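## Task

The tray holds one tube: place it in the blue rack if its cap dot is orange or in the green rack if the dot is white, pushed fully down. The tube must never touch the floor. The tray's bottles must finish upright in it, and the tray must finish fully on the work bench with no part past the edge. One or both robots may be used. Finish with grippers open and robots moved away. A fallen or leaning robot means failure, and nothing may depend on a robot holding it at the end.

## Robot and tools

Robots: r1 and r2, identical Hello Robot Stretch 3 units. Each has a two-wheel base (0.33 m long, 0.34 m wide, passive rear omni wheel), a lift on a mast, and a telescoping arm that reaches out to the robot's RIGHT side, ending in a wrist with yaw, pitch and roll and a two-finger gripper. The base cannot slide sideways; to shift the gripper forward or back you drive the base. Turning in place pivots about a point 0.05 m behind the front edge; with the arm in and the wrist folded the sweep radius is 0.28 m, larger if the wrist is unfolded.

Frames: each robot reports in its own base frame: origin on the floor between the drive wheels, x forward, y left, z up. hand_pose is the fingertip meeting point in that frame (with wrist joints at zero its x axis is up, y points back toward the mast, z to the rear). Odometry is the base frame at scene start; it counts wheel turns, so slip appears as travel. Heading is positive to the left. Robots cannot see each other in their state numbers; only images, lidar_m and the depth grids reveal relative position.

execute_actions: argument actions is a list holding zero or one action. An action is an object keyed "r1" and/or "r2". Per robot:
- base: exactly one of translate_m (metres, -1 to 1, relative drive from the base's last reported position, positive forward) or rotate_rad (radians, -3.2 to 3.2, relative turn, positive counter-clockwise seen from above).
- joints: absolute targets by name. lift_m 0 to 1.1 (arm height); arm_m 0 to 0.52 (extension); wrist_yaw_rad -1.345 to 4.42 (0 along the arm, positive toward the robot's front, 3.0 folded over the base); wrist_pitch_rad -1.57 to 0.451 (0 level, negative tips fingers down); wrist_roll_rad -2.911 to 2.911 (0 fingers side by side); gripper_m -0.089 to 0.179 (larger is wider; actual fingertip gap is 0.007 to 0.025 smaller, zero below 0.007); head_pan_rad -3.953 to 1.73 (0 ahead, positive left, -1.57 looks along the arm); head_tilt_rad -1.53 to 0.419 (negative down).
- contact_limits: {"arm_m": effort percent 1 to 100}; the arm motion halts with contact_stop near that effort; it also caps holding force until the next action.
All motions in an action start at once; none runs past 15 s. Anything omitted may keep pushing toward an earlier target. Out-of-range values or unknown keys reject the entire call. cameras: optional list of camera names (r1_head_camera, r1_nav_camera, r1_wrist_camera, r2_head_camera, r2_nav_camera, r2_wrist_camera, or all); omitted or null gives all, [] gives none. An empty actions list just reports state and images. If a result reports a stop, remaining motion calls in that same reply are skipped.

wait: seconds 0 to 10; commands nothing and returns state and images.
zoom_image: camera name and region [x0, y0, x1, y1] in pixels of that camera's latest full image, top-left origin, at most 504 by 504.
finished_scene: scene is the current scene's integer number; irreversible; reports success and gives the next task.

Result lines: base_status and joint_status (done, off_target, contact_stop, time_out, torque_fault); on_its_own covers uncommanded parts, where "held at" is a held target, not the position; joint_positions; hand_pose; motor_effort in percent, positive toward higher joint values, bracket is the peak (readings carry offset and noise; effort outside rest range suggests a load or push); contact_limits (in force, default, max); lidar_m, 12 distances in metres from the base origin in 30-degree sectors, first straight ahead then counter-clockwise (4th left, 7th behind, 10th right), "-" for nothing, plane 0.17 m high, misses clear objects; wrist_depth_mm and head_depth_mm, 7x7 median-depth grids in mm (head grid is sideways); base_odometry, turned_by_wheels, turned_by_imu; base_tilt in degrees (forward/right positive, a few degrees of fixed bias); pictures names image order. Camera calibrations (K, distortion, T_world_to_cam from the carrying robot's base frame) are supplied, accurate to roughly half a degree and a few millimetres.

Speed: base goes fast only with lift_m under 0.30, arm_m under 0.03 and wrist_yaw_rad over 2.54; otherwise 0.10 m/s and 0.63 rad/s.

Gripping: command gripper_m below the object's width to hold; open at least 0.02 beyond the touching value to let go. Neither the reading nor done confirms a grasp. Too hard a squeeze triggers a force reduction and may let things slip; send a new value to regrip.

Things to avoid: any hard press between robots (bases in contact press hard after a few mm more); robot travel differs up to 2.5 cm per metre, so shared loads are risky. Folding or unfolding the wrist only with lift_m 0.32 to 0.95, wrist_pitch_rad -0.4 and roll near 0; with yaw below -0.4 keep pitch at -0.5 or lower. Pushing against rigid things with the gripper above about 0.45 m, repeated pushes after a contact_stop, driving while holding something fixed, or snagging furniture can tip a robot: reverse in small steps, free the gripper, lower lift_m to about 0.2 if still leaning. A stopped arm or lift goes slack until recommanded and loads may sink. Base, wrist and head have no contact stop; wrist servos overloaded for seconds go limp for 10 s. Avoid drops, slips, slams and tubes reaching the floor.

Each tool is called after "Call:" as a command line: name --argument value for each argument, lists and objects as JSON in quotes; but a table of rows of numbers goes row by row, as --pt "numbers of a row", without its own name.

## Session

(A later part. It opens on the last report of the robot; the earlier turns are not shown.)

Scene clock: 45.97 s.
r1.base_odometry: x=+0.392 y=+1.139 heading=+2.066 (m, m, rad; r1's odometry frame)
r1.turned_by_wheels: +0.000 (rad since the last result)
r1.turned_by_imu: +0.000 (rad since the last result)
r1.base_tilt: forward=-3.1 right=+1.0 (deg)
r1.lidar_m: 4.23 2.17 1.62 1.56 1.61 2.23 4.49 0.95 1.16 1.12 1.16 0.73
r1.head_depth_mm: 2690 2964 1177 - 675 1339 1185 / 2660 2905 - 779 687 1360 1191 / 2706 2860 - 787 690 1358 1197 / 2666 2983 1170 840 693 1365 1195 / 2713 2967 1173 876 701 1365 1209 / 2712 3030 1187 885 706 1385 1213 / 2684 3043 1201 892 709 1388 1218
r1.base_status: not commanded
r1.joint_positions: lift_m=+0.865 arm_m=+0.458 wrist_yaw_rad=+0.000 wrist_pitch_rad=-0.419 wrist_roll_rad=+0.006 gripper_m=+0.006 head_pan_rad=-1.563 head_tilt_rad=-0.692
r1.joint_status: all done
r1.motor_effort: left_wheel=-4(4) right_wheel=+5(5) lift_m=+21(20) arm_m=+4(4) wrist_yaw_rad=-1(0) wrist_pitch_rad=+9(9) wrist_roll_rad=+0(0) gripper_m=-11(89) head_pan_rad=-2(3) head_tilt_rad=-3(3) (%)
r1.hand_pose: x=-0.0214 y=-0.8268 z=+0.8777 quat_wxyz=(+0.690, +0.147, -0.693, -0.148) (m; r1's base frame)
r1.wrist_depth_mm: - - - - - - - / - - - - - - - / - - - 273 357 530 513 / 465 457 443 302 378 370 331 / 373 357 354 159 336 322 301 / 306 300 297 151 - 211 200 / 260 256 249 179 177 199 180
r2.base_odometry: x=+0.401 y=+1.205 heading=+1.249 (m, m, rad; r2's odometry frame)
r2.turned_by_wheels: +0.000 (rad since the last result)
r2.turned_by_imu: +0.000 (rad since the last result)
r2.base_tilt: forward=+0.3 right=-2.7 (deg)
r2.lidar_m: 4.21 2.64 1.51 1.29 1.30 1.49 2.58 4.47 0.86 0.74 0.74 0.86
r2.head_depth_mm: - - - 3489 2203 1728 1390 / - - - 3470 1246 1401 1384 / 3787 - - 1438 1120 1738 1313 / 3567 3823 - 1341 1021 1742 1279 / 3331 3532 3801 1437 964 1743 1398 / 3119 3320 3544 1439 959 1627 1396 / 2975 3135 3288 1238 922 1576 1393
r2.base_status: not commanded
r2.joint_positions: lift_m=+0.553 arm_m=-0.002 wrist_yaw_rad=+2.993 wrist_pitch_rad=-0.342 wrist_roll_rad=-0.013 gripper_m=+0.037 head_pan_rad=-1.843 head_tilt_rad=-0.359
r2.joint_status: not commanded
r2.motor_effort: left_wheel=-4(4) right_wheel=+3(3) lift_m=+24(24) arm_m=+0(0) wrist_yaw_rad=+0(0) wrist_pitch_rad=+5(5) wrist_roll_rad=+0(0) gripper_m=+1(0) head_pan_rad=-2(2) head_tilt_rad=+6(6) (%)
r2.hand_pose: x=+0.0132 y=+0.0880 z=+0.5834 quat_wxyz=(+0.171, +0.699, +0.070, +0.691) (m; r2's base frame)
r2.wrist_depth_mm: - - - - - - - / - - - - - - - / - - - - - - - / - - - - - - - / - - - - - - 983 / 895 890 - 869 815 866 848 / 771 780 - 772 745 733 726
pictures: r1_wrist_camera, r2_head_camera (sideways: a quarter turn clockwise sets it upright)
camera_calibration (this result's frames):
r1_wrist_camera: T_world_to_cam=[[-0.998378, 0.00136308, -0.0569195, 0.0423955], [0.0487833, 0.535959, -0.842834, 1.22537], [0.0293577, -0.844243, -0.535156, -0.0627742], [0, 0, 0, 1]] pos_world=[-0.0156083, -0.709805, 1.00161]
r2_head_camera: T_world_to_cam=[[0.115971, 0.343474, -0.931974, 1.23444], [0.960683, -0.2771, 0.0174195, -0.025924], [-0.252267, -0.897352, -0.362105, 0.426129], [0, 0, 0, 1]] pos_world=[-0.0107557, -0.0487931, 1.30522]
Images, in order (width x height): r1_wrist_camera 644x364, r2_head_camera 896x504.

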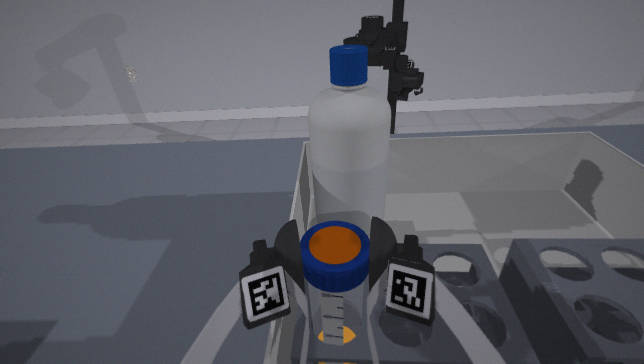

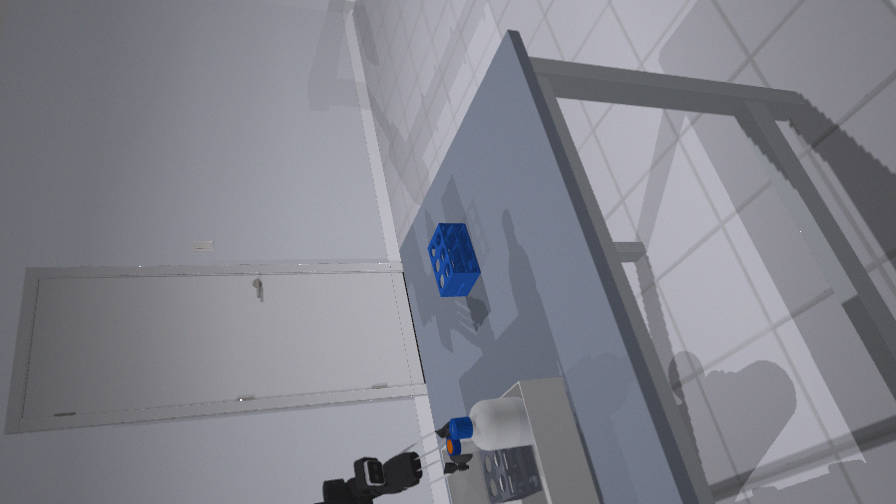

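Call:
execute_actions --actions '[{"r1":{"joints":{"lift_m":0.975}}}]' --cameras '["r2_head_camera"]'

Call:
execute_actions --actions '[{"r1":{"base":{"translate_m":0.385},"joints":{"arm_m":0.45}}}]' --cameras '[]'

Call:
execute_actions --actions '[{"r1":{"joints":{"lift_m":0.925}}}]' --cameras '["r1_wrist_camera","r2_head_camera"]'

Call:
zoom_image --camera "r2_head_camera" --region '[360,210,490,310]'

Call:
zoom_image --camera "r1_wrist_camera" --region '[220,264,440,364]'

Scene clock: 53.73 s.
r1.base_odometry: x=+0.392 y=+1.139 heading=+2.066 (m, m, rad; r1's odometry frame)
r1.turned_by_wheels: +0.000 (rad since the last result)
r1.turned_by_imu: -0.001 (rad since the last result)
r1.base_tilt: forward=-3.0 right=+1.0 (deg)
r1.lidar_m: 4.22 2.17 1.62 1.56 1.62 2.23 4.49 0.95 1.16 1.12 1.16 0.73
r1.head_depth_mm: 2708 - 934 760 680 1349 1184 / 2593 - 1062 782 686 1353 1192 / 2640 - 999 786 693 1364 1197 / 2706 3031 1104 841 694 1360 1202 / 2743 3013 1175 878 702 1372 1210 / 2716 3012 1184 884 703 1389 1202 / 2709 3054 1198 891 707 1386 1215
r1.base_status: not commanded
r1.joint_positions: lift_m=+0.975 arm_m=+0.458 wrist_yaw_rad=+0.000 wrist_pitch_rad=-0.419 wrist_roll_rad=+0.006 gripper_m=+0.006 head_pan_rad=-1.563 head_tilt_rad=-0.692
r1.joint_status: all done
r1.motor_effort: left_wheel=-4(4) right_wheel=+5(5) lift_m=+36(40) arm_m=+4(4) wrist_yaw_rad=+0(0) wrist_pitch_rad=+9(9) wrist_roll_rad=+0(0) gripper_m=-11(11) head_pan_rad=-2(2) head_tilt_rad=-3(3) (%)
r1.hand_pose: x=-0.0214 y=-0.8269 z=+0.9870 quat_wxyz=(+0.690, +0.147, -0.693, -0.148) (m; r1's base frame)
r1.wrist_depth_mm: - - - - - - - / - - - - - - - / - - - - - - - / - - - 579 - - 579 / 552 536 521 160 433 430 472 / 450 437 437 150 - 402 370 / 380 375 363 333 311 295 296
r2.base_odometry: x=+0.401 y=+1.205 heading=+1.249 (m, m, rad; r2's odometry frame)
r2.turned_by_wheels: +0.000 (rad since the last result)
r2.turned_by_imu: -0.001 (rad since the last result)
r2.base_tilt: forward=+0.4 right=-2.7 (deg)
r2.lidar_m: 4.21 2.65 1.51 1.30 1.30 1.49 2.57 4.49 0.86 0.74 0.74 0.85
r2.head_depth_mm: - - - 3450 2217 1740 1386 / - - - 3433 1246 1396 1389 / 3757 - - 1434 1123 1753 1318 / 3528 3777 - 1345 1027 1728 1283 / 3323 3519 3776 1448 963 1744 1393 / 3112 3342 3545 1446 955 1628 1390 / 2971 3169 3311 1258 924 1577 1393
r2.base_status: not commanded
r2.joint_positions: lift_m=+0.553 arm_m=-0.002 wrist_yaw_rad=+2.993 wrist_pitch_rad=-0.342 wrist_roll_rad=-0.013 gripper_m=+0.037 head_pan_rad=-1.843 head_tilt_rad=-0.359
r2.joint_status: not commanded
r2.motor_effort: left_wheel=-4(3) right_wheel=+3(3) lift_m=+24(24) arm_m=+0(0) wrist_yaw_rad=+1(0) wrist_pitch_rad=+5(5) wrist_roll_rad=+0(0) gripper_m=+0(0) head_pan_rad=-3(2) head_tilt_rad=+6(7) (%)
r2.hand_pose: x=+0.0132 y=+0.0880 z=+0.5834 quat_wxyz=(+0.171, +0.699, +0.070, +0.691) (m; r2's base frame)
r2.wrist_depth_mm: - - - - - - - / - - - - - - - / - - - - - - - / - - - - - - - / - - - - - - - / 886 890 - 848 805 865 861 / 772 772 - 752 735 730 740
pictures: r2_head_camera (sideways: a quarter turn clockwise sets it upright)
camera_calibration (this result's frames):
r2_head_camera: T_world_to_cam=[[0.115971, 0.343474, -0.931974, 1.23444], [0.960683, -0.2771, 0.0174195, -0.025924], [-0.252267, -0.897352, -0.362106, 0.426129], [0, 0, 0, 1]] pos_world=[-0.0107557, -0.0487931, 1.30522]
Images, in order (width x height): r2_head_camera 896x504.

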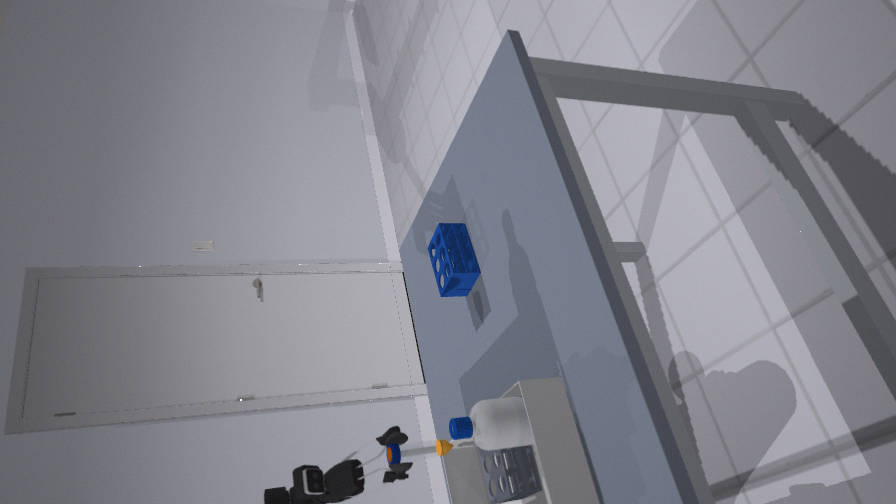

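Scene clock: 58.53 s.
r1.base_odometry: x=+0.209 y=+1.478 heading=+2.066 (m, m, rad; r1's odometry frame)
r1.turned_by_wheels: +0.000 (rad since the last result)
r1.turned_by_imu: -0.002 (rad since the last result)
r1.base_tilt: forward=-3.0 right=+1.1 (deg)
r1.lidar_m: 3.84 2.20 1.61 1.56 1.62 2.21 4.85 1.30 1.16 1.12 0.50 3.99
r1.head_depth_mm: 2677 - 1035 850 682 1351 1194 / 2684 - 1139 854 685 1364 1189 / 2659 - 1094 860 695 1361 1200 / 2674 2964 1158 872 697 1367 1205 / 2698 3043 1170 877 700 1365 1137 / 2710 2920 2869 953 705 809 1217 / 2715 3040 2892 2166 1696 1419 1216
r1.base_status: done
r1.joint_positions: lift_m=+0.975 arm_m=+0.450 wrist_yaw_rad=+0.000 wrist_pitch_rad=-0.419 wrist_roll_rad=+0.006 gripper_m=+0.006 head_pan_rad=-1.563 head_tilt_rad=-0.692
r1.joint_status: all done
r1.motor_effort: left_wheel=-4(6) right_wheel=+4(13) lift_m=+35(35) arm_m=-1(1) wrist_yaw_rad=+0(0) wrist_pitch_rad=+9(9) wrist_roll_rad=+0(1) gripper_m=-11(11) head_pan_rad=-2(2) head_tilt_rad=-3(3) (%)
r1.hand_pose: x=-0.0214 y=-0.8195 z=+0.9870 quat_wxyz=(+0.690, +0.147, -0.693, -0.148) (m; r1's base frame)
r1.wrist_depth_mm: - - - - - - - / - - - - - - - / - - - - - - - / - - - - - 596 576 / - - 522 160 514 487 441 / - - 439 149 - 412 395 / - 384 366 351 356 355 347
r2.base_odometry: x=+0.401 y=+1.205 heading=+1.249 (m, m, rad; r2's odometry frame)
r2.turned_by_wheels: +0.000 (rad since the last result)
r2.turned_by_imu: -0.001 (rad since the last result)
r2.base_tilt: forward=+0.2 right=-2.7 (deg)
r2.lidar_m: 4.19 2.64 1.51 1.30 1.29 1.49 2.57 4.52 0.86 0.74 0.74 0.85
r2.head_depth_mm: - - - 3446 2211 1740 1390 / - - - 3452 1249 1401 1388 / 3750 - - 1443 1119 1743 1314 / 3503 3825 - 1342 1024 1737 1284 / 3347 3521 3677 1440 966 1748 1391 / 3103 3300 3591 1453 956 1632 1396 / 2968 3003 3294 1290 924 1565 1396
r2.base_status: not commanded
r2.joint_positions: lift_m=+0.553 arm_m=-0.002 wrist_yaw_rad=+2.993 wrist_pitch_rad=-0.342 wrist_roll_rad=-0.013 gripper_m=+0.037 head_pan_rad=-1.843 head_tilt_rad=-0.359
r2.joint_status: not commanded
r2.motor_effort: left_wheel=-4(4) right_wheel=+3(3) lift_m=+24(24) arm_m=+0(0) wrist_yaw_rad=+0(0) wrist_pitch_rad=+5(5) wrist_roll_rad=+0(0) gripper_m=+0(0) head_pan_rad=-2(2) head_tilt_rad=+6(6) (%)
r2.hand_pose: x=+0.0132 y=+0.0880 z=+0.5834 quat_wxyz=(+0.171, +0.699, +0.070, +0.691) (m; r2's base frame)
r2.wrist_depth_mm: - - - - - - - / - - - - - - - / - - - - - - - / - - - - - - - / - - - - - - 998 / 908 863 - 873 812 855 836 / 799 781 - 740 740 734 724
pictures: none
No camera images: the call's "cameras" was empty. Leave "cameras" out to get every camera's image.

Scene clock: 59.83 s.
r1.base_odometry: x=+0.209 y=+1.478 heading=+2.066 (m, m, rad; r1's odometry frame)
r1.turned_by_wheels: +0.000 (rad since the last result)
r1.turned_by_imu: +0.000 (rad since the last result)
r1.base_tilt: forward=-3.1 right=+1.1 (deg)
r1.lidar_m: 3.83 2.20 1.60 1.56 1.62 2.22 4.88 1.30 1.16 1.12 0.50 4.00
r1.head_depth_mm: 2679 1903 - 820 679 1351 1188 / 2691 2889 1084 853 687 1360 1194 / 2686 2941 1047 861 690 1367 1192 / 2721 2914 1164 869 696 1362 1206 / 2653 2946 1184 877 698 1367 1137 / 2728 3011 2884 949 701 805 1211 / 2730 3047 2853 2133 1720 1420 1220
r1.base_status: not commanded
r1.joint_positions: lift_m=+0.925 arm_m=+0.450 wrist_yaw_rad=+0.000 wrist_pitch_rad=-0.419 wrist_roll_rad=+0.006 gripper_m=+0.006 head_pan_rad=-1.563 head_tilt_rad=-0.692
r1.joint_status: all done
r1.motor_effort: left_wheel=-4(3) right_wheel=+4(4) lift_m=+21(33) arm_m=-1(1) wrist_yaw_rad=-1(1) wrist_pitch_rad=+9(9) wrist_roll_rad=+1(1) gripper_m=-11(11) head_pan_rad=-2(2) head_tilt_rad=-3(3) (%)
r1.hand_pose: x=-0.0214 y=-0.8195 z=+0.9377 quat_wxyz=(+0.690, +0.147, -0.693, -0.148) (m; r1's base frame)
r1.wrist_depth_mm: - - - - - - - / - - - - - - - / - - - - - - - / - - 556 540 535 515 495 / - - 449 160 435 412 399 / - 389 373 150 - 348 340 / - 321 308 251 277 298 295
r2.base_odometry: x=+0.401 y=+1.205 heading=+1.249 (m, m, rad; r2's odometry frame)
r2.turned_by_wheels: +0.000 (rad since the last result)
r2.turned_by_imu: +0.000 (rad since the last result)
r2.base_tilt: forward=+0.4 right=-2.7 (deg)
r2.lidar_m: 4.21 2.64 1.51 1.29 1.30 1.49 2.57 4.51 0.86 0.74 0.74 0.85
r2.head_depth_mm: - - - 3445 2208 1740 1385 / - - - 3449 1250 1399 1389 / 3786 - - 1440 1119 1749 1314 / 3538 3811 3993 1330 1026 1740 1276 / 3328 3479 3563 1442 964 1750 1391 / 3108 3274 3536 1450 958 1626 1395 / 2983 3074 3346 1295 921 1577 1394
r2.base_status: not commanded
r2.joint_positions: lift_m=+0.553 arm_m=-0.002 wrist_yaw_rad=+2.993 wrist_pitch_rad=-0.342 wrist_roll_rad=-0.013 gripper_m=+0.037 head_pan_rad=-1.843 head_tilt_rad=-0.359
r2.joint_status: not commanded
r2.motor_effort: left_wheel=-5(3) right_wheel=+3(3) lift_m=+24(24) arm_m=+0(0) wrist_yaw_rad=+0(0) wrist_pitch_rad=+5(5) wrist_roll_rad=+0(0) gripper_m=-2(1) head_pan_rad=-2(2) head_tilt_rad=+6(7) (%)
r2.hand_pose: x=+0.0132 y=+0.0880 z=+0.5834 quat_wxyz=(+0.171, +0.699, +0.070, +0.691) (m; r2's base frame)
r2.wrist_depth_mm: - - - - - - - / - - - - - - - / - - - - - - - / - - - - - - - / - - - - - - - / 920 872 - 870 843 840 853 / 777 757 - 744 746 756 744
pictures: r1_wrist_camera, r2_head_camera (sideways: a quarter turn clockwise sets it upright)
camera_calibration (this result's frames):
r1_wrist_camera: T_world_to_cam=[[-0.998378, 0.00136493, -0.0569184, 0.0458002], [0.0487827, 0.535979, -0.842821, 1.27202], [0.0293567, -0.84423, -0.535176, -0.0244701], [0, 0, 0, 1]] pos_world=[-0.0156083, -0.702497, 1.0616]
r2_head_camera: T_world_to_cam=[[0.115971, 0.343474, -0.931974, 1.23444], [0.960683, -0.2771, 0.0174195, -0.025924], [-0.252267, -0.897352, -0.362105, 0.426129], [0, 0, 0, 1]] pos_world=[-0.0107557, -0.0487931, 1.30522]
Images, in order (width x height): r1_wrist_camera 644x364, r2_head_camera 896x504.

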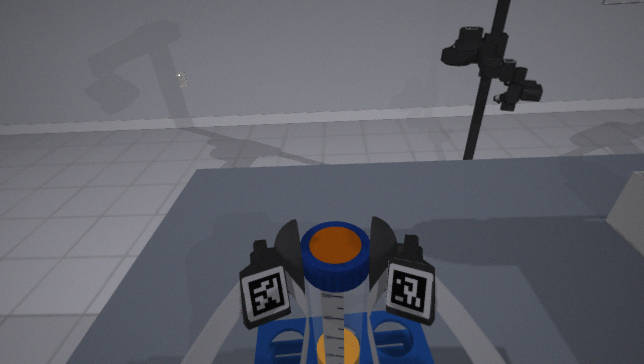

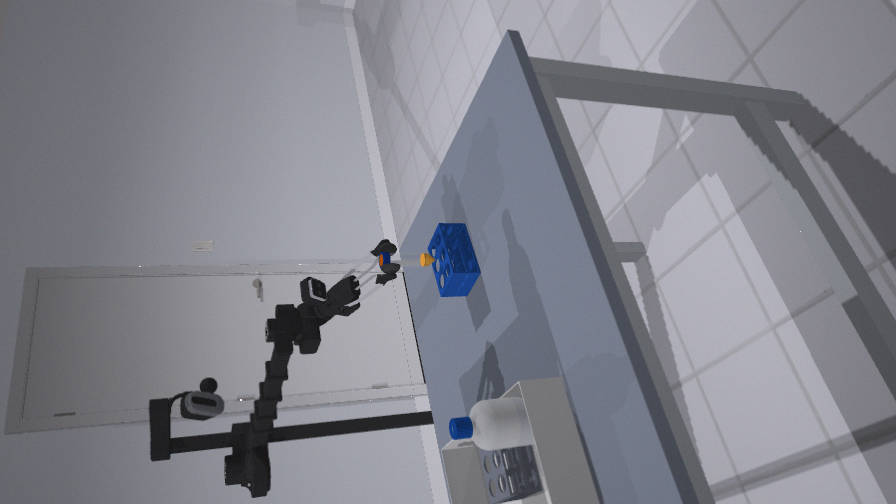

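Region (360, 210, 490, 310) of r2_head_camera's 896x504 image, scaled by 3.877, with more detail than that image has; it fills the top 388 rows of this view, and the rest is white.

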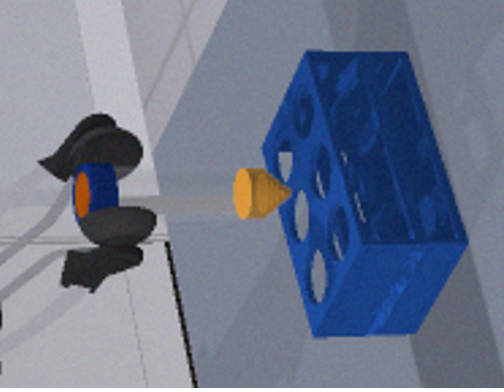

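Region (220, 264, 440, 364) of r1_wrist_camera's 644x364 image, scaled by 2.291; it fills the top 229 rows of this view, and the rest is white.

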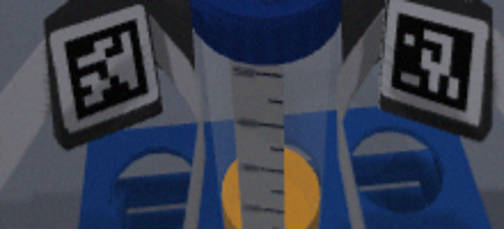

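Call:
execute_actions --actions '[{"r1":{"base":{"translate_m":-0.003},"joints":{"arm_m":0.433}}}]' --cameras '["r1_wrist_camera","r2_head_camera"]'

Call:
zoom_image --camera "r2_head_camera" --region '[360,210,490,310]'

Call:
zoom_image --camera "r1_wrist_camera" --region '[220,264,440,364]'

Scene clock: 64.07 s.
r1.base_odometry: x=+0.210 y=+1.475 heading=+2.066 (m, m, rad; r1's odometry frame)
r1.turned_by_wheels: +0.000 (rad since the last result)
r1.turned_by_imu: -0.001 (rad since the last result)
r1.base_tilt: forward=-3.0 right=+1.1 (deg)
r1.lidar_m: 3.85 2.21 1.60 1.56 1.62 2.22 4.87 1.30 1.17 1.12 0.50 3.98
r1.head_depth_mm: 2701 1907 - 820 683 1343 1194 / 2671 2857 1046 858 685 1355 1190 / 2687 2912 1051 862 693 1368 1197 / 2685 2989 1164 866 696 1360 1196 / 2694 3019 1176 881 698 1374 1133 / 2704 3017 2850 914 704 784 1192 / 2751 3008 2908 2160 1716 1417 1217
r1.base_status: done
r1.joint_positions: lift_m=+0.925 arm_m=+0.433 wrist_yaw_rad=+0.000 wrist_pitch_rad=-0.419 wrist_roll_rad=+0.006 gripper_m=+0.006 head_pan_rad=-1.563 head_tilt_rad=-0.692
r1.joint_status: all done
r1.motor_effort: left_wheel=-5(11) right_wheel=+4(5) lift_m=+21(21) arm_m=-2(2) wrist_yaw_rad=+0(0) wrist_pitch_rad=+9(9) wrist_roll_rad=+1(0) gripper_m=-11(11) head_pan_rad=-3(3) head_tilt_rad=-3(3) (%)
r1.hand_pose: x=-0.0214 y=-0.8025 z=+0.9377 quat_wxyz=(+0.690, +0.147, -0.693, -0.148) (m; r1's base frame)
r1.wrist_depth_mm: - - - - - - - / - - - - - - - / - - - - - - - / - - 548 543 528 521 480 / - - 448 160 439 411 392 / - 384 372 149 - 348 344 / - 319 297 239 290 298 295
r2.base_odometry: x=+0.401 y=+1.205 heading=+1.249 (m, m, rad; r2's odometry frame)
r2.turned_by_wheels: +0.000 (rad since the last result)
r2.turned_by_imu: -0.001 (rad since the last result)
r2.base_tilt: forward=+0.4 right=-2.6 (deg)
r2.lidar_m: 4.20 2.64 1.51 1.30 1.29 1.49 2.57 4.50 0.86 0.74 0.74 0.85
r2.head_depth_mm: - - - 3475 2212 1750 1391 / - - - 3481 1247 1406 1382 / 3787 - - 1439 1123 1743 1315 / 3495 3771 - 1323 1023 1733 1278 / 3279 3562 1411 1437 966 1745 1392 / 3145 3262 3500 1443 956 1638 1396 / 2981 3099 3318 1283 925 1574 1392
r2.base_status: not commanded
r2.joint_positions: lift_m=+0.553 arm_m=-0.002 wrist_yaw_rad=+2.993 wrist_pitch_rad=-0.342 wrist_roll_rad=-0.013 gripper_m=+0.037 head_pan_rad=-1.843 head_tilt_rad=-0.359
r2.joint_status: not commanded
r2.motor_effort: left_wheel=-5(4) right_wheel=+3(3) lift_m=+24(24) arm_m=+0(0) wrist_yaw_rad=+0(0) wrist_pitch_rad=+5(5) wrist_roll_rad=+0(0) gripper_m=+1(1) head_pan_rad=-2(3) head_tilt_rad=+5(7) (%)
r2.hand_pose: x=+0.0132 y=+0.0880 z=+0.5834 quat_wxyz=(+0.171, +0.699, +0.070, +0.691) (m; r2's base frame)
r2.wrist_depth_mm: 999 - - - - - - / - - - - - - - / - - - - - - - / - - - - - - - / - - - - - - - / 919 883 - 880 809 884 822 / 775 771 - 749 731 753 729
pictures: r1_wrist_camera, r2_head_camera (sideways: a quarter turn clockwise sets it upright)
camera_calibration (this result's frames):
r1_wrist_camera: T_world_to_cam=[[-0.998378, 0.00136493, -0.0569187, 0.0457773], [0.048783, 0.535979, -0.842821, 1.26291], [0.0293568, -0.84423, -0.535176, -0.0101158], [0, 0, 0, 1]] pos_world=[-0.0156083, -0.685494, 1.0616]
r2_head_camera: T_world_to_cam=[[0.115971, 0.343474, -0.931974, 1.23444], [0.960683, -0.2771, 0.0174195, -0.025924], [-0.252267, -0.897352, -0.362105, 0.426129], [0, 0, 0, 1]] pos_world=[-0.0107557, -0.0487931, 1.30522]
Images, in order (width x height): r1_wrist_camera 644x364, r2_head_camera 896x504.

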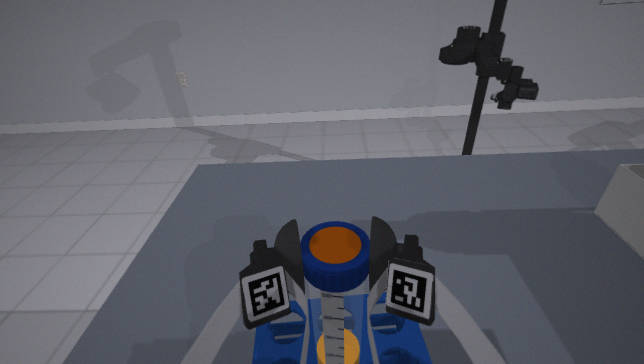

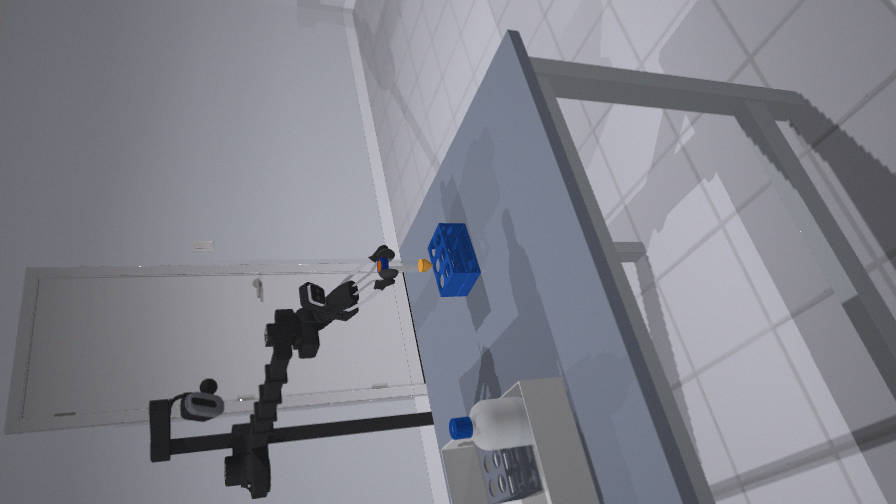

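Region (360, 210, 490, 310) of r2_head_camera's 896x504 image, scaled by 3.877, with more detail than that image has; it fills the top 388 rows of this view, and the rest is white.

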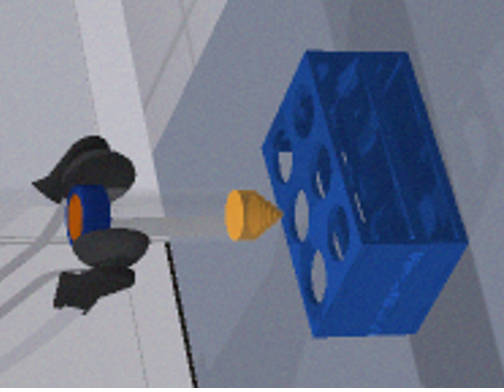

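Region (220, 264, 440, 364) of r1_wrist_camera's 644x364 image, scaled by 2.291; it fills the top 229 rows of this view, and the rest is white.

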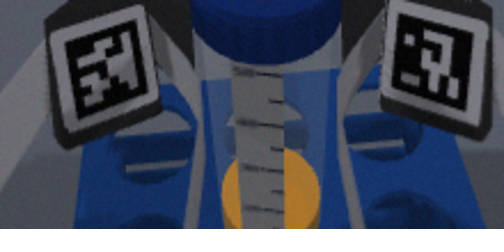

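Call:
execute_actions --actions '[{"r1":{"base":{"translate_m":-0.001},"joints":{"lift_m":0.859}}}]' --cameras '["r1_wrist_camera","r2_head_camera"]'

Scene clock: 67.67 s.
r1.base_odometry: x=+0.211 y=+1.475 heading=+2.065 (m, m, rad; r1's odometry frame)
r1.turned_by_wheels: +0.000 (rad since the last result)
r1.turned_by_imu: -0.001 (rad since the last result)
r1.base_tilt: forward=-3.1 right=+1.0 (deg)
r1.lidar_m: 3.86 2.21 1.61 1.56 1.61 2.22 4.88 1.30 1.17 1.12 0.50 4.02
r1.head_depth_mm: 2702 2821 1180 - 666 1337 1187 / 2671 2988 - 843 686 1356 1190 / 2730 2959 - 840 691 1366 1200 / 2711 3014 1169 869 693 1366 1197 / 2693 2984 1170 874 701 1371 1130 / 2730 3003 2865 920 704 784 1191 / 2724 3030 2886 2157 1711 1415 1219
r1.base_status: done
r1.joint_positions: lift_m=+0.859 arm_m=+0.433 wrist_yaw_rad=+0.000 wrist_pitch_rad=-0.412 wrist_roll_rad=+0.006 gripper_m=+0.006 head_pan_rad=-1.563 head_tilt_rad=-0.692
r1.joint_status: all done
r1.motor_effort: left_wheel=-3(9) right_wheel=+4(7) lift_m=+18(25) arm_m=-1(1) wrist_yaw_rad=+0(0) wrist_pitch_rad=+5(9) wrist_roll_rad=+0(0) gripper_m=-10(10) head_pan_rad=-3(2) head_tilt_rad=-3(4) (%)
r1.hand_pose: x=-0.0214 y=-0.8035 z=+0.8735 quat_wxyz=(+0.690, +0.144, -0.694, -0.145) (m; r1's base frame)
r1.wrist_depth_mm: - - - - - - - / - - - - - - - / - - - - 542 519 512 / - - 439 428 411 400 388 / - 357 348 159 343 325 316 / - 295 288 149 - 269 268 / 255 251 217 177 180 237 232
r2.base_odometry: x=+0.401 y=+1.205 heading=+1.249 (m, m, rad; r2's odometry frame)
r2.turned_by_wheels: +0.000 (rad since the last result)
r2.turned_by_imu: +0.000 (rad since the last result)
r2.base_tilt: forward=+0.4 right=-2.8 (deg)
r2.lidar_m: 4.20 2.63 1.51 1.29 1.29 1.49 2.57 4.50 0.87 0.74 0.74 0.85
r2.head_depth_mm: - - - 3482 2207 1723 1385 / - - - 3434 1247 1403 1390 / 3788 - - 1440 1124 1741 1315 / 3529 3790 - 1330 1026 1737 1276 / 3346 3523 3634 1439 966 1743 1394 / 3096 3298 3504 1447 956 1622 1390 / 2963 3134 3354 1287 924 1571 1387
r2.base_status: not commanded
r2.joint_positions: lift_m=+0.553 arm_m=-0.002 wrist_yaw_rad=+2.993 wrist_pitch_rad=-0.342 wrist_roll_rad=-0.013 gripper_m=+0.037 head_pan_rad=-1.843 head_tilt_rad=-0.359
r2.joint_status: not commanded
r2.motor_effort: left_wheel=-4(4) right_wheel=+3(3) lift_m=+24(24) arm_m=+0(0) wrist_yaw_rad=+0(0) wrist_pitch_rad=+5(5) wrist_roll_rad=+0(0) gripper_m=+0(1) head_pan_rad=-2(2) head_tilt_rad=+6(6) (%)
r2.hand_pose: x=+0.0132 y=+0.0880 z=+0.5834 quat_wxyz=(+0.171, +0.699, +0.070, +0.691) (m; r2's base frame)
r2.wrist_depth_mm: - - - - - - - / - - - - - - - / - - - - - - - / - - - - - - - / - - - - - - - / 929 899 - 871 824 863 843 / 771 773 - 774 765 743 739
pictures: r1_wrist_camera, r2_head_camera (sideways: a quarter turn clockwise sets it upright)
camera_calibration (this result's frames):
r1_wrist_camera: T_world_to_cam=[[-0.998378, 0.000921437, -0.0569302, 0.0417792], [0.0487855, 0.529388, -0.846976, 1.20767], [0.0293577, -0.848379, -0.528574, -0.0543902], [0, 0, 0, 1]] pos_world=[-0.0156084, -0.685506, 0.996494]
r2_head_camera: T_world_to_cam=[[0.115971, 0.343474, -0.931974, 1.23444], [0.960683, -0.2771, 0.0174195, -0.025924], [-0.252267, -0.897352, -0.362106, 0.426129], [0, 0, 0, 1]] pos_world=[-0.0107557, -0.0487931, 1.30522]
Images, in order (width x height): r1_wrist_camera 644x364, r2_head_camera 896x504.

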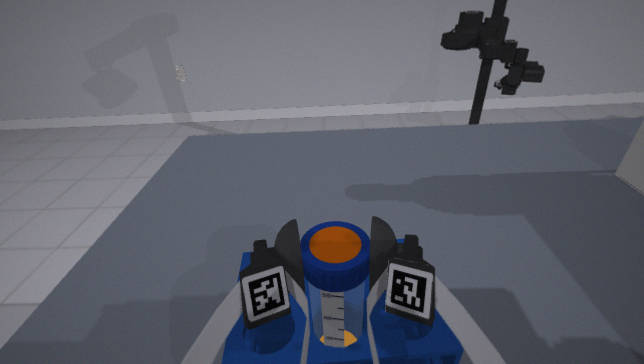

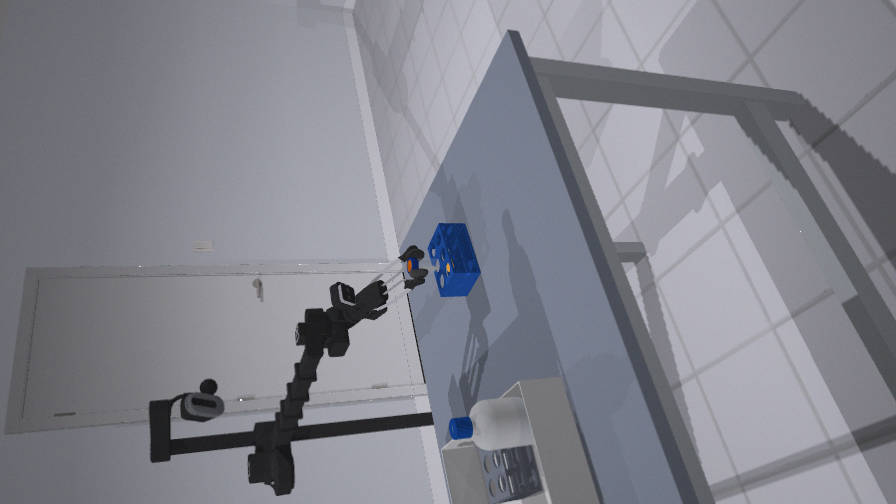

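Call:
execute_actions --actions '[{"r1":{"joints":{"gripper_m":0.07}}}]' --cameras '[]'

Call:
execute_actions --actions '[{"r1":{"joints":{"arm_m":0.14,"lift_m":0.92}}}]' --cameras '["r1_wrist_camera","r2_nav_camera"]'

Scene clock: 71.53 s.
r1.base_odometry: x=+0.211 y=+1.475 heading=+2.065 (m, m, rad; r1's odometry frame)
r1.turned_by_wheels: +0.000 (rad since the last result)
r1.turned_by_imu: -0.001 (rad since the last result)
r1.base_tilt: forward=-3.0 right=+1.1 (deg)
r1.lidar_m: 3.85 2.21 1.61 1.56 1.62 2.22 4.88 1.30 1.16 1.12 0.50 4.00
r1.head_depth_mm: 2695 2848 1175 - 664 1331 1182 / 2702 2998 - 845 689 1354 1194 / 2699 3036 - 834 689 1365 1197 / 2678 3013 1166 866 698 1365 1207 / 2684 2960 1178 880 698 1371 1128 / 2700 3014 2865 923 703 784 1190 / 2689 2987 2878 2167 1703 1430 1219
r1.base_status: not commanded
r1.joint_positions: lift_m=+0.859 arm_m=+0.433 wrist_yaw_rad=+0.000 wrist_pitch_rad=-0.415 wrist_roll_rad=+0.006 gripper_m=+0.070 head_pan_rad=-1.563 head_tilt_rad=-0.692
r1.joint_status: all done
r1.motor_effort: left_wheel=-4(4) right_wheel=+4(4) lift_m=+19(20) arm_m=-1(1) wrist_yaw_rad=+0(0) wrist_pitch_rad=+7(7) wrist_roll_rad=+0(1) gripper_m=+0(84) head_pan_rad=-2(2) head_tilt_rad=-3(4) (%)
r1.hand_pose: x=-0.0214 y=-0.8030 z=+0.8726 quat_wxyz=(+0.690, +0.146, -0.694, -0.146) (m; r1's base frame)
r1.wrist_depth_mm: - - - - - - - / - - - - - - - / - - - 554 532 521 507 / - - 429 428 409 398 381 / - 357 355 165 339 322 315 / - 291 - 193 209 271 266 / 255 251 225 174 176 234 230
r2.base_odometry: x=+0.401 y=+1.205 heading=+1.249 (m, m, rad; r2's odometry frame)
r2.turned_by_wheels: +0.000 (rad since the last result)
r2.turned_by_imu: +0.000 (rad since the last result)
r2.base_tilt: forward=+0.3 right=-2.8 (deg)
r2.lidar_m: 4.20 2.64 1.50 1.29 1.30 1.49 2.57 4.51 0.86 0.74 0.74 0.85
r2.head_depth_mm: - - - 3450 2205 1738 1382 / - - - 3438 1246 1399 1383 / 3760 - - 1437 1120 1737 1314 / 3504 3770 - 1334 1021 1741 1278 / 3295 3532 3640 1442 969 1739 1391 / 3095 3306 3488 1442 955 1634 1397 / 2990 3155 3327 1292 922 1578 1399
r2.base_status: not commanded
r2.joint_positions: lift_m=+0.553 arm_m=-0.002 wrist_yaw_rad=+2.993 wrist_pitch_rad=-0.342 wrist_roll_rad=-0.013 gripper_m=+0.037 head_pan_rad=-1.843 head_tilt_rad=-0.359
r2.joint_status: not commanded
r2.motor_effort: left_wheel=-4(3) right_wheel=+3(3) lift_m=+24(24) arm_m=+0(1) wrist_yaw_rad=+0(0) wrist_pitch_rad=+5(5) wrist_roll_rad=+0(0) gripper_m=+0(0) head_pan_rad=-2(3) head_tilt_rad=+7(6) (%)
r2.hand_pose: x=+0.0132 y=+0.0880 z=+0.5834 quat_wxyz=(+0.171, +0.699, +0.070, +0.691) (m; r2's base frame)
r2.wrist_depth_mm: - - - - - - - / - - - - - - - / - - - - - - - / - - - - - - - / - - - - - - - / 906 906 - 873 841 867 837 / 779 779 - 727 738 720 729
pictures: none
No camera images: the call's "cameras" was empty. Leave "cameras" out to get every camera's image.

Scene clock: 74.90 s.
r1.base_odometry: x=+0.211 y=+1.475 heading=+2.065 (m, m, rad; r1's odometry frame)
r1.turned_by_wheels: +0.000 (rad since the last result)
r1.turned_by_imu: -0.001 (rad since the last result)
r1.base_tilt: forward=-3.1 right=+1.0 (deg)
r1.lidar_m: 3.84 2.21 1.61 1.56 1.62 2.22 4.88 1.30 1.16 1.12 0.50 4.00
r1.head_depth_mm: 2665 2835 1188 - - 1345 1189 / 2677 2977 1194 - - 1357 1193 / 2673 3022 1160 - - 1365 1193 / 2712 3034 1159 870 694 1361 1207 / 2704 2993 1179 874 700 1379 1140 / 2717 3008 2865 917 701 784 1187 / 2703 3001 2879 2137 1717 1431 1222
r1.base_status: not commanded
r1.joint_positions: lift_m=+0.920 arm_m=+0.140 wrist_yaw_rad=+0.000 wrist_pitch_rad=-0.417 wrist_roll_rad=+0.006 gripper_m=+0.070 head_pan_rad=-1.563 head_tilt_rad=-0.692
r1.joint_status: all done
r1.motor_effort: left_wheel=-4(4) right_wheel=+4(4) lift_m=+36(35) arm_m=-1(1) wrist_yaw_rad=-1(0) wrist_pitch_rad=+8(8) wrist_roll_rad=+0(0) gripper_m=+0(0) head_pan_rad=-2(2) head_tilt_rad=-3(3) (%)
r1.hand_pose: x=-0.0214 y=-0.5099 z=+0.9326 quat_wxyz=(+0.690, +0.146, -0.694, -0.147) (m; r1's base frame)
r1.wrist_depth_mm: - - - - - - - / - - - - - - 645 / - - 804 714 684 609 531 / - - 545 486 518 512 447 / - - 462 424 434 409 386 / - 371 - 356 348 343 340 / - 321 304 307 302 295 291
r2.base_odometry: x=+0.401 y=+1.205 heading=+1.249 (m, m, rad; r2's odometry frame)
r2.turned_by_wheels: +0.000 (rad since the last result)
r2.turned_by_imu: +0.000 (rad since the last result)
r2.base_tilt: forward=+0.4 right=-2.8 (deg)
r2.lidar_m: 4.21 2.63 1.51 1.30 1.30 1.49 2.57 4.50 0.86 0.74 0.74 0.85
r2.head_depth_mm: - - - 3492 2226 1734 1388 / - - - 3486 1241 1400 1395 / 3800 - - 1434 1119 1751 1322 / 3574 3802 - 1328 1027 1732 1279 / 3342 3528 3815 1439 967 1741 1390 / 3138 3301 3428 1439 959 1627 1391 / 2979 3060 3318 1297 921 1577 1393
r2.base_status: not commanded
r2.joint_positions: lift_m=+0.553 arm_m=-0.002 wrist_yaw_rad=+2.993 wrist_pitch_rad=-0.342 wrist_roll_rad=-0.013 gripper_m=+0.037 head_pan_rad=-1.843 head_tilt_rad=-0.359
r2.joint_status: not commanded
r2.motor_effort: left_wheel=-4(3) right_wheel=+3(3) lift_m=+24(24) arm_m=+0(0) wrist_yaw_rad=+0(0) wrist_pitch_rad=+5(4) wrist_roll_rad=+0(0) gripper_m=-1(1) head_pan_rad=-2(2) head_tilt_rad=+5(6) (%)
r2.hand_pose: x=+0.0132 y=+0.0880 z=+0.5834 quat_wxyz=(+0.171, +0.699, +0.070, +0.691) (m; r2's base frame)
r2.wrist_depth_mm: - - - - - - - / - - - - - - - / - - - - - - - / - - - - - - - / - - - - - - 997 / 921 910 - 879 828 849 850 / 774 767 - 750 751 743 737
pictures: r1_wrist_camera, r2_nav_camera (sideways: a quarter turn counterclockwise sets it upright)
camera_calibration (this result's frames):
r1_wrist_camera: T_world_to_cam=[[-0.998378, 0.00121659, -0.0569231, 0.0450164], [0.0487836, 0.533788, -0.84421, 1.10192], [0.0293578, -0.845617, -0.532981, 0.231484], [0, 0, 0, 1]] pos_world=[-0.0156083, -0.392501, 1.05619]
r2_nav_camera: T_world_to_cam=[[-0.0679346, -0.339705, 0.938075, -1.18326], [-0.975911, 0.21801, 0.00827333, 0.043857], [-0.20732, -0.914916, -0.346332, 0.407946], [0, 0, 0, 1]] pos_world=[0.0469916, -0.0382851, 1.25091]
Images, in order (width x height): r1_wrist_camera 644x364, r2_nav_camera 672x504.

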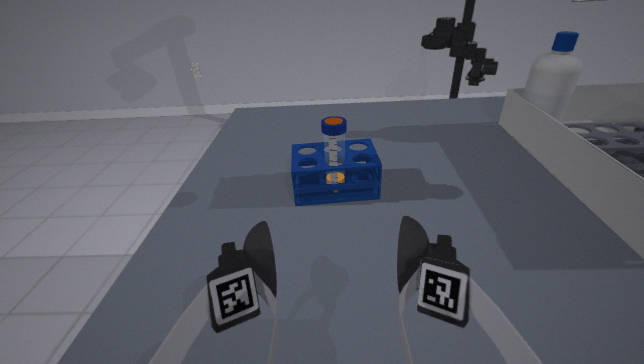

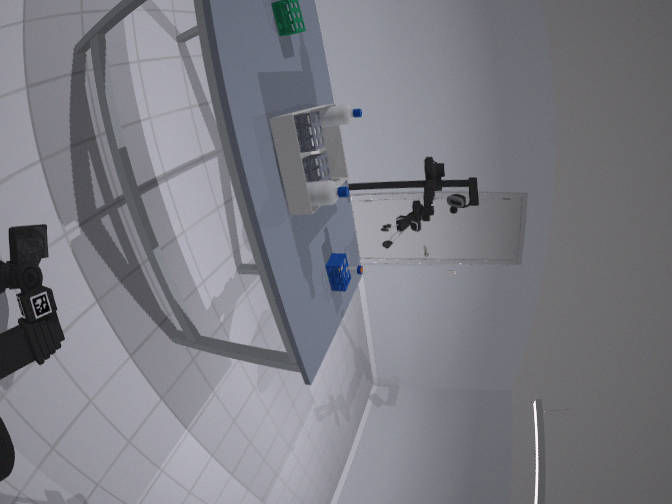

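Call:
finished_scene --scene 2

The scene is finished: the task was done.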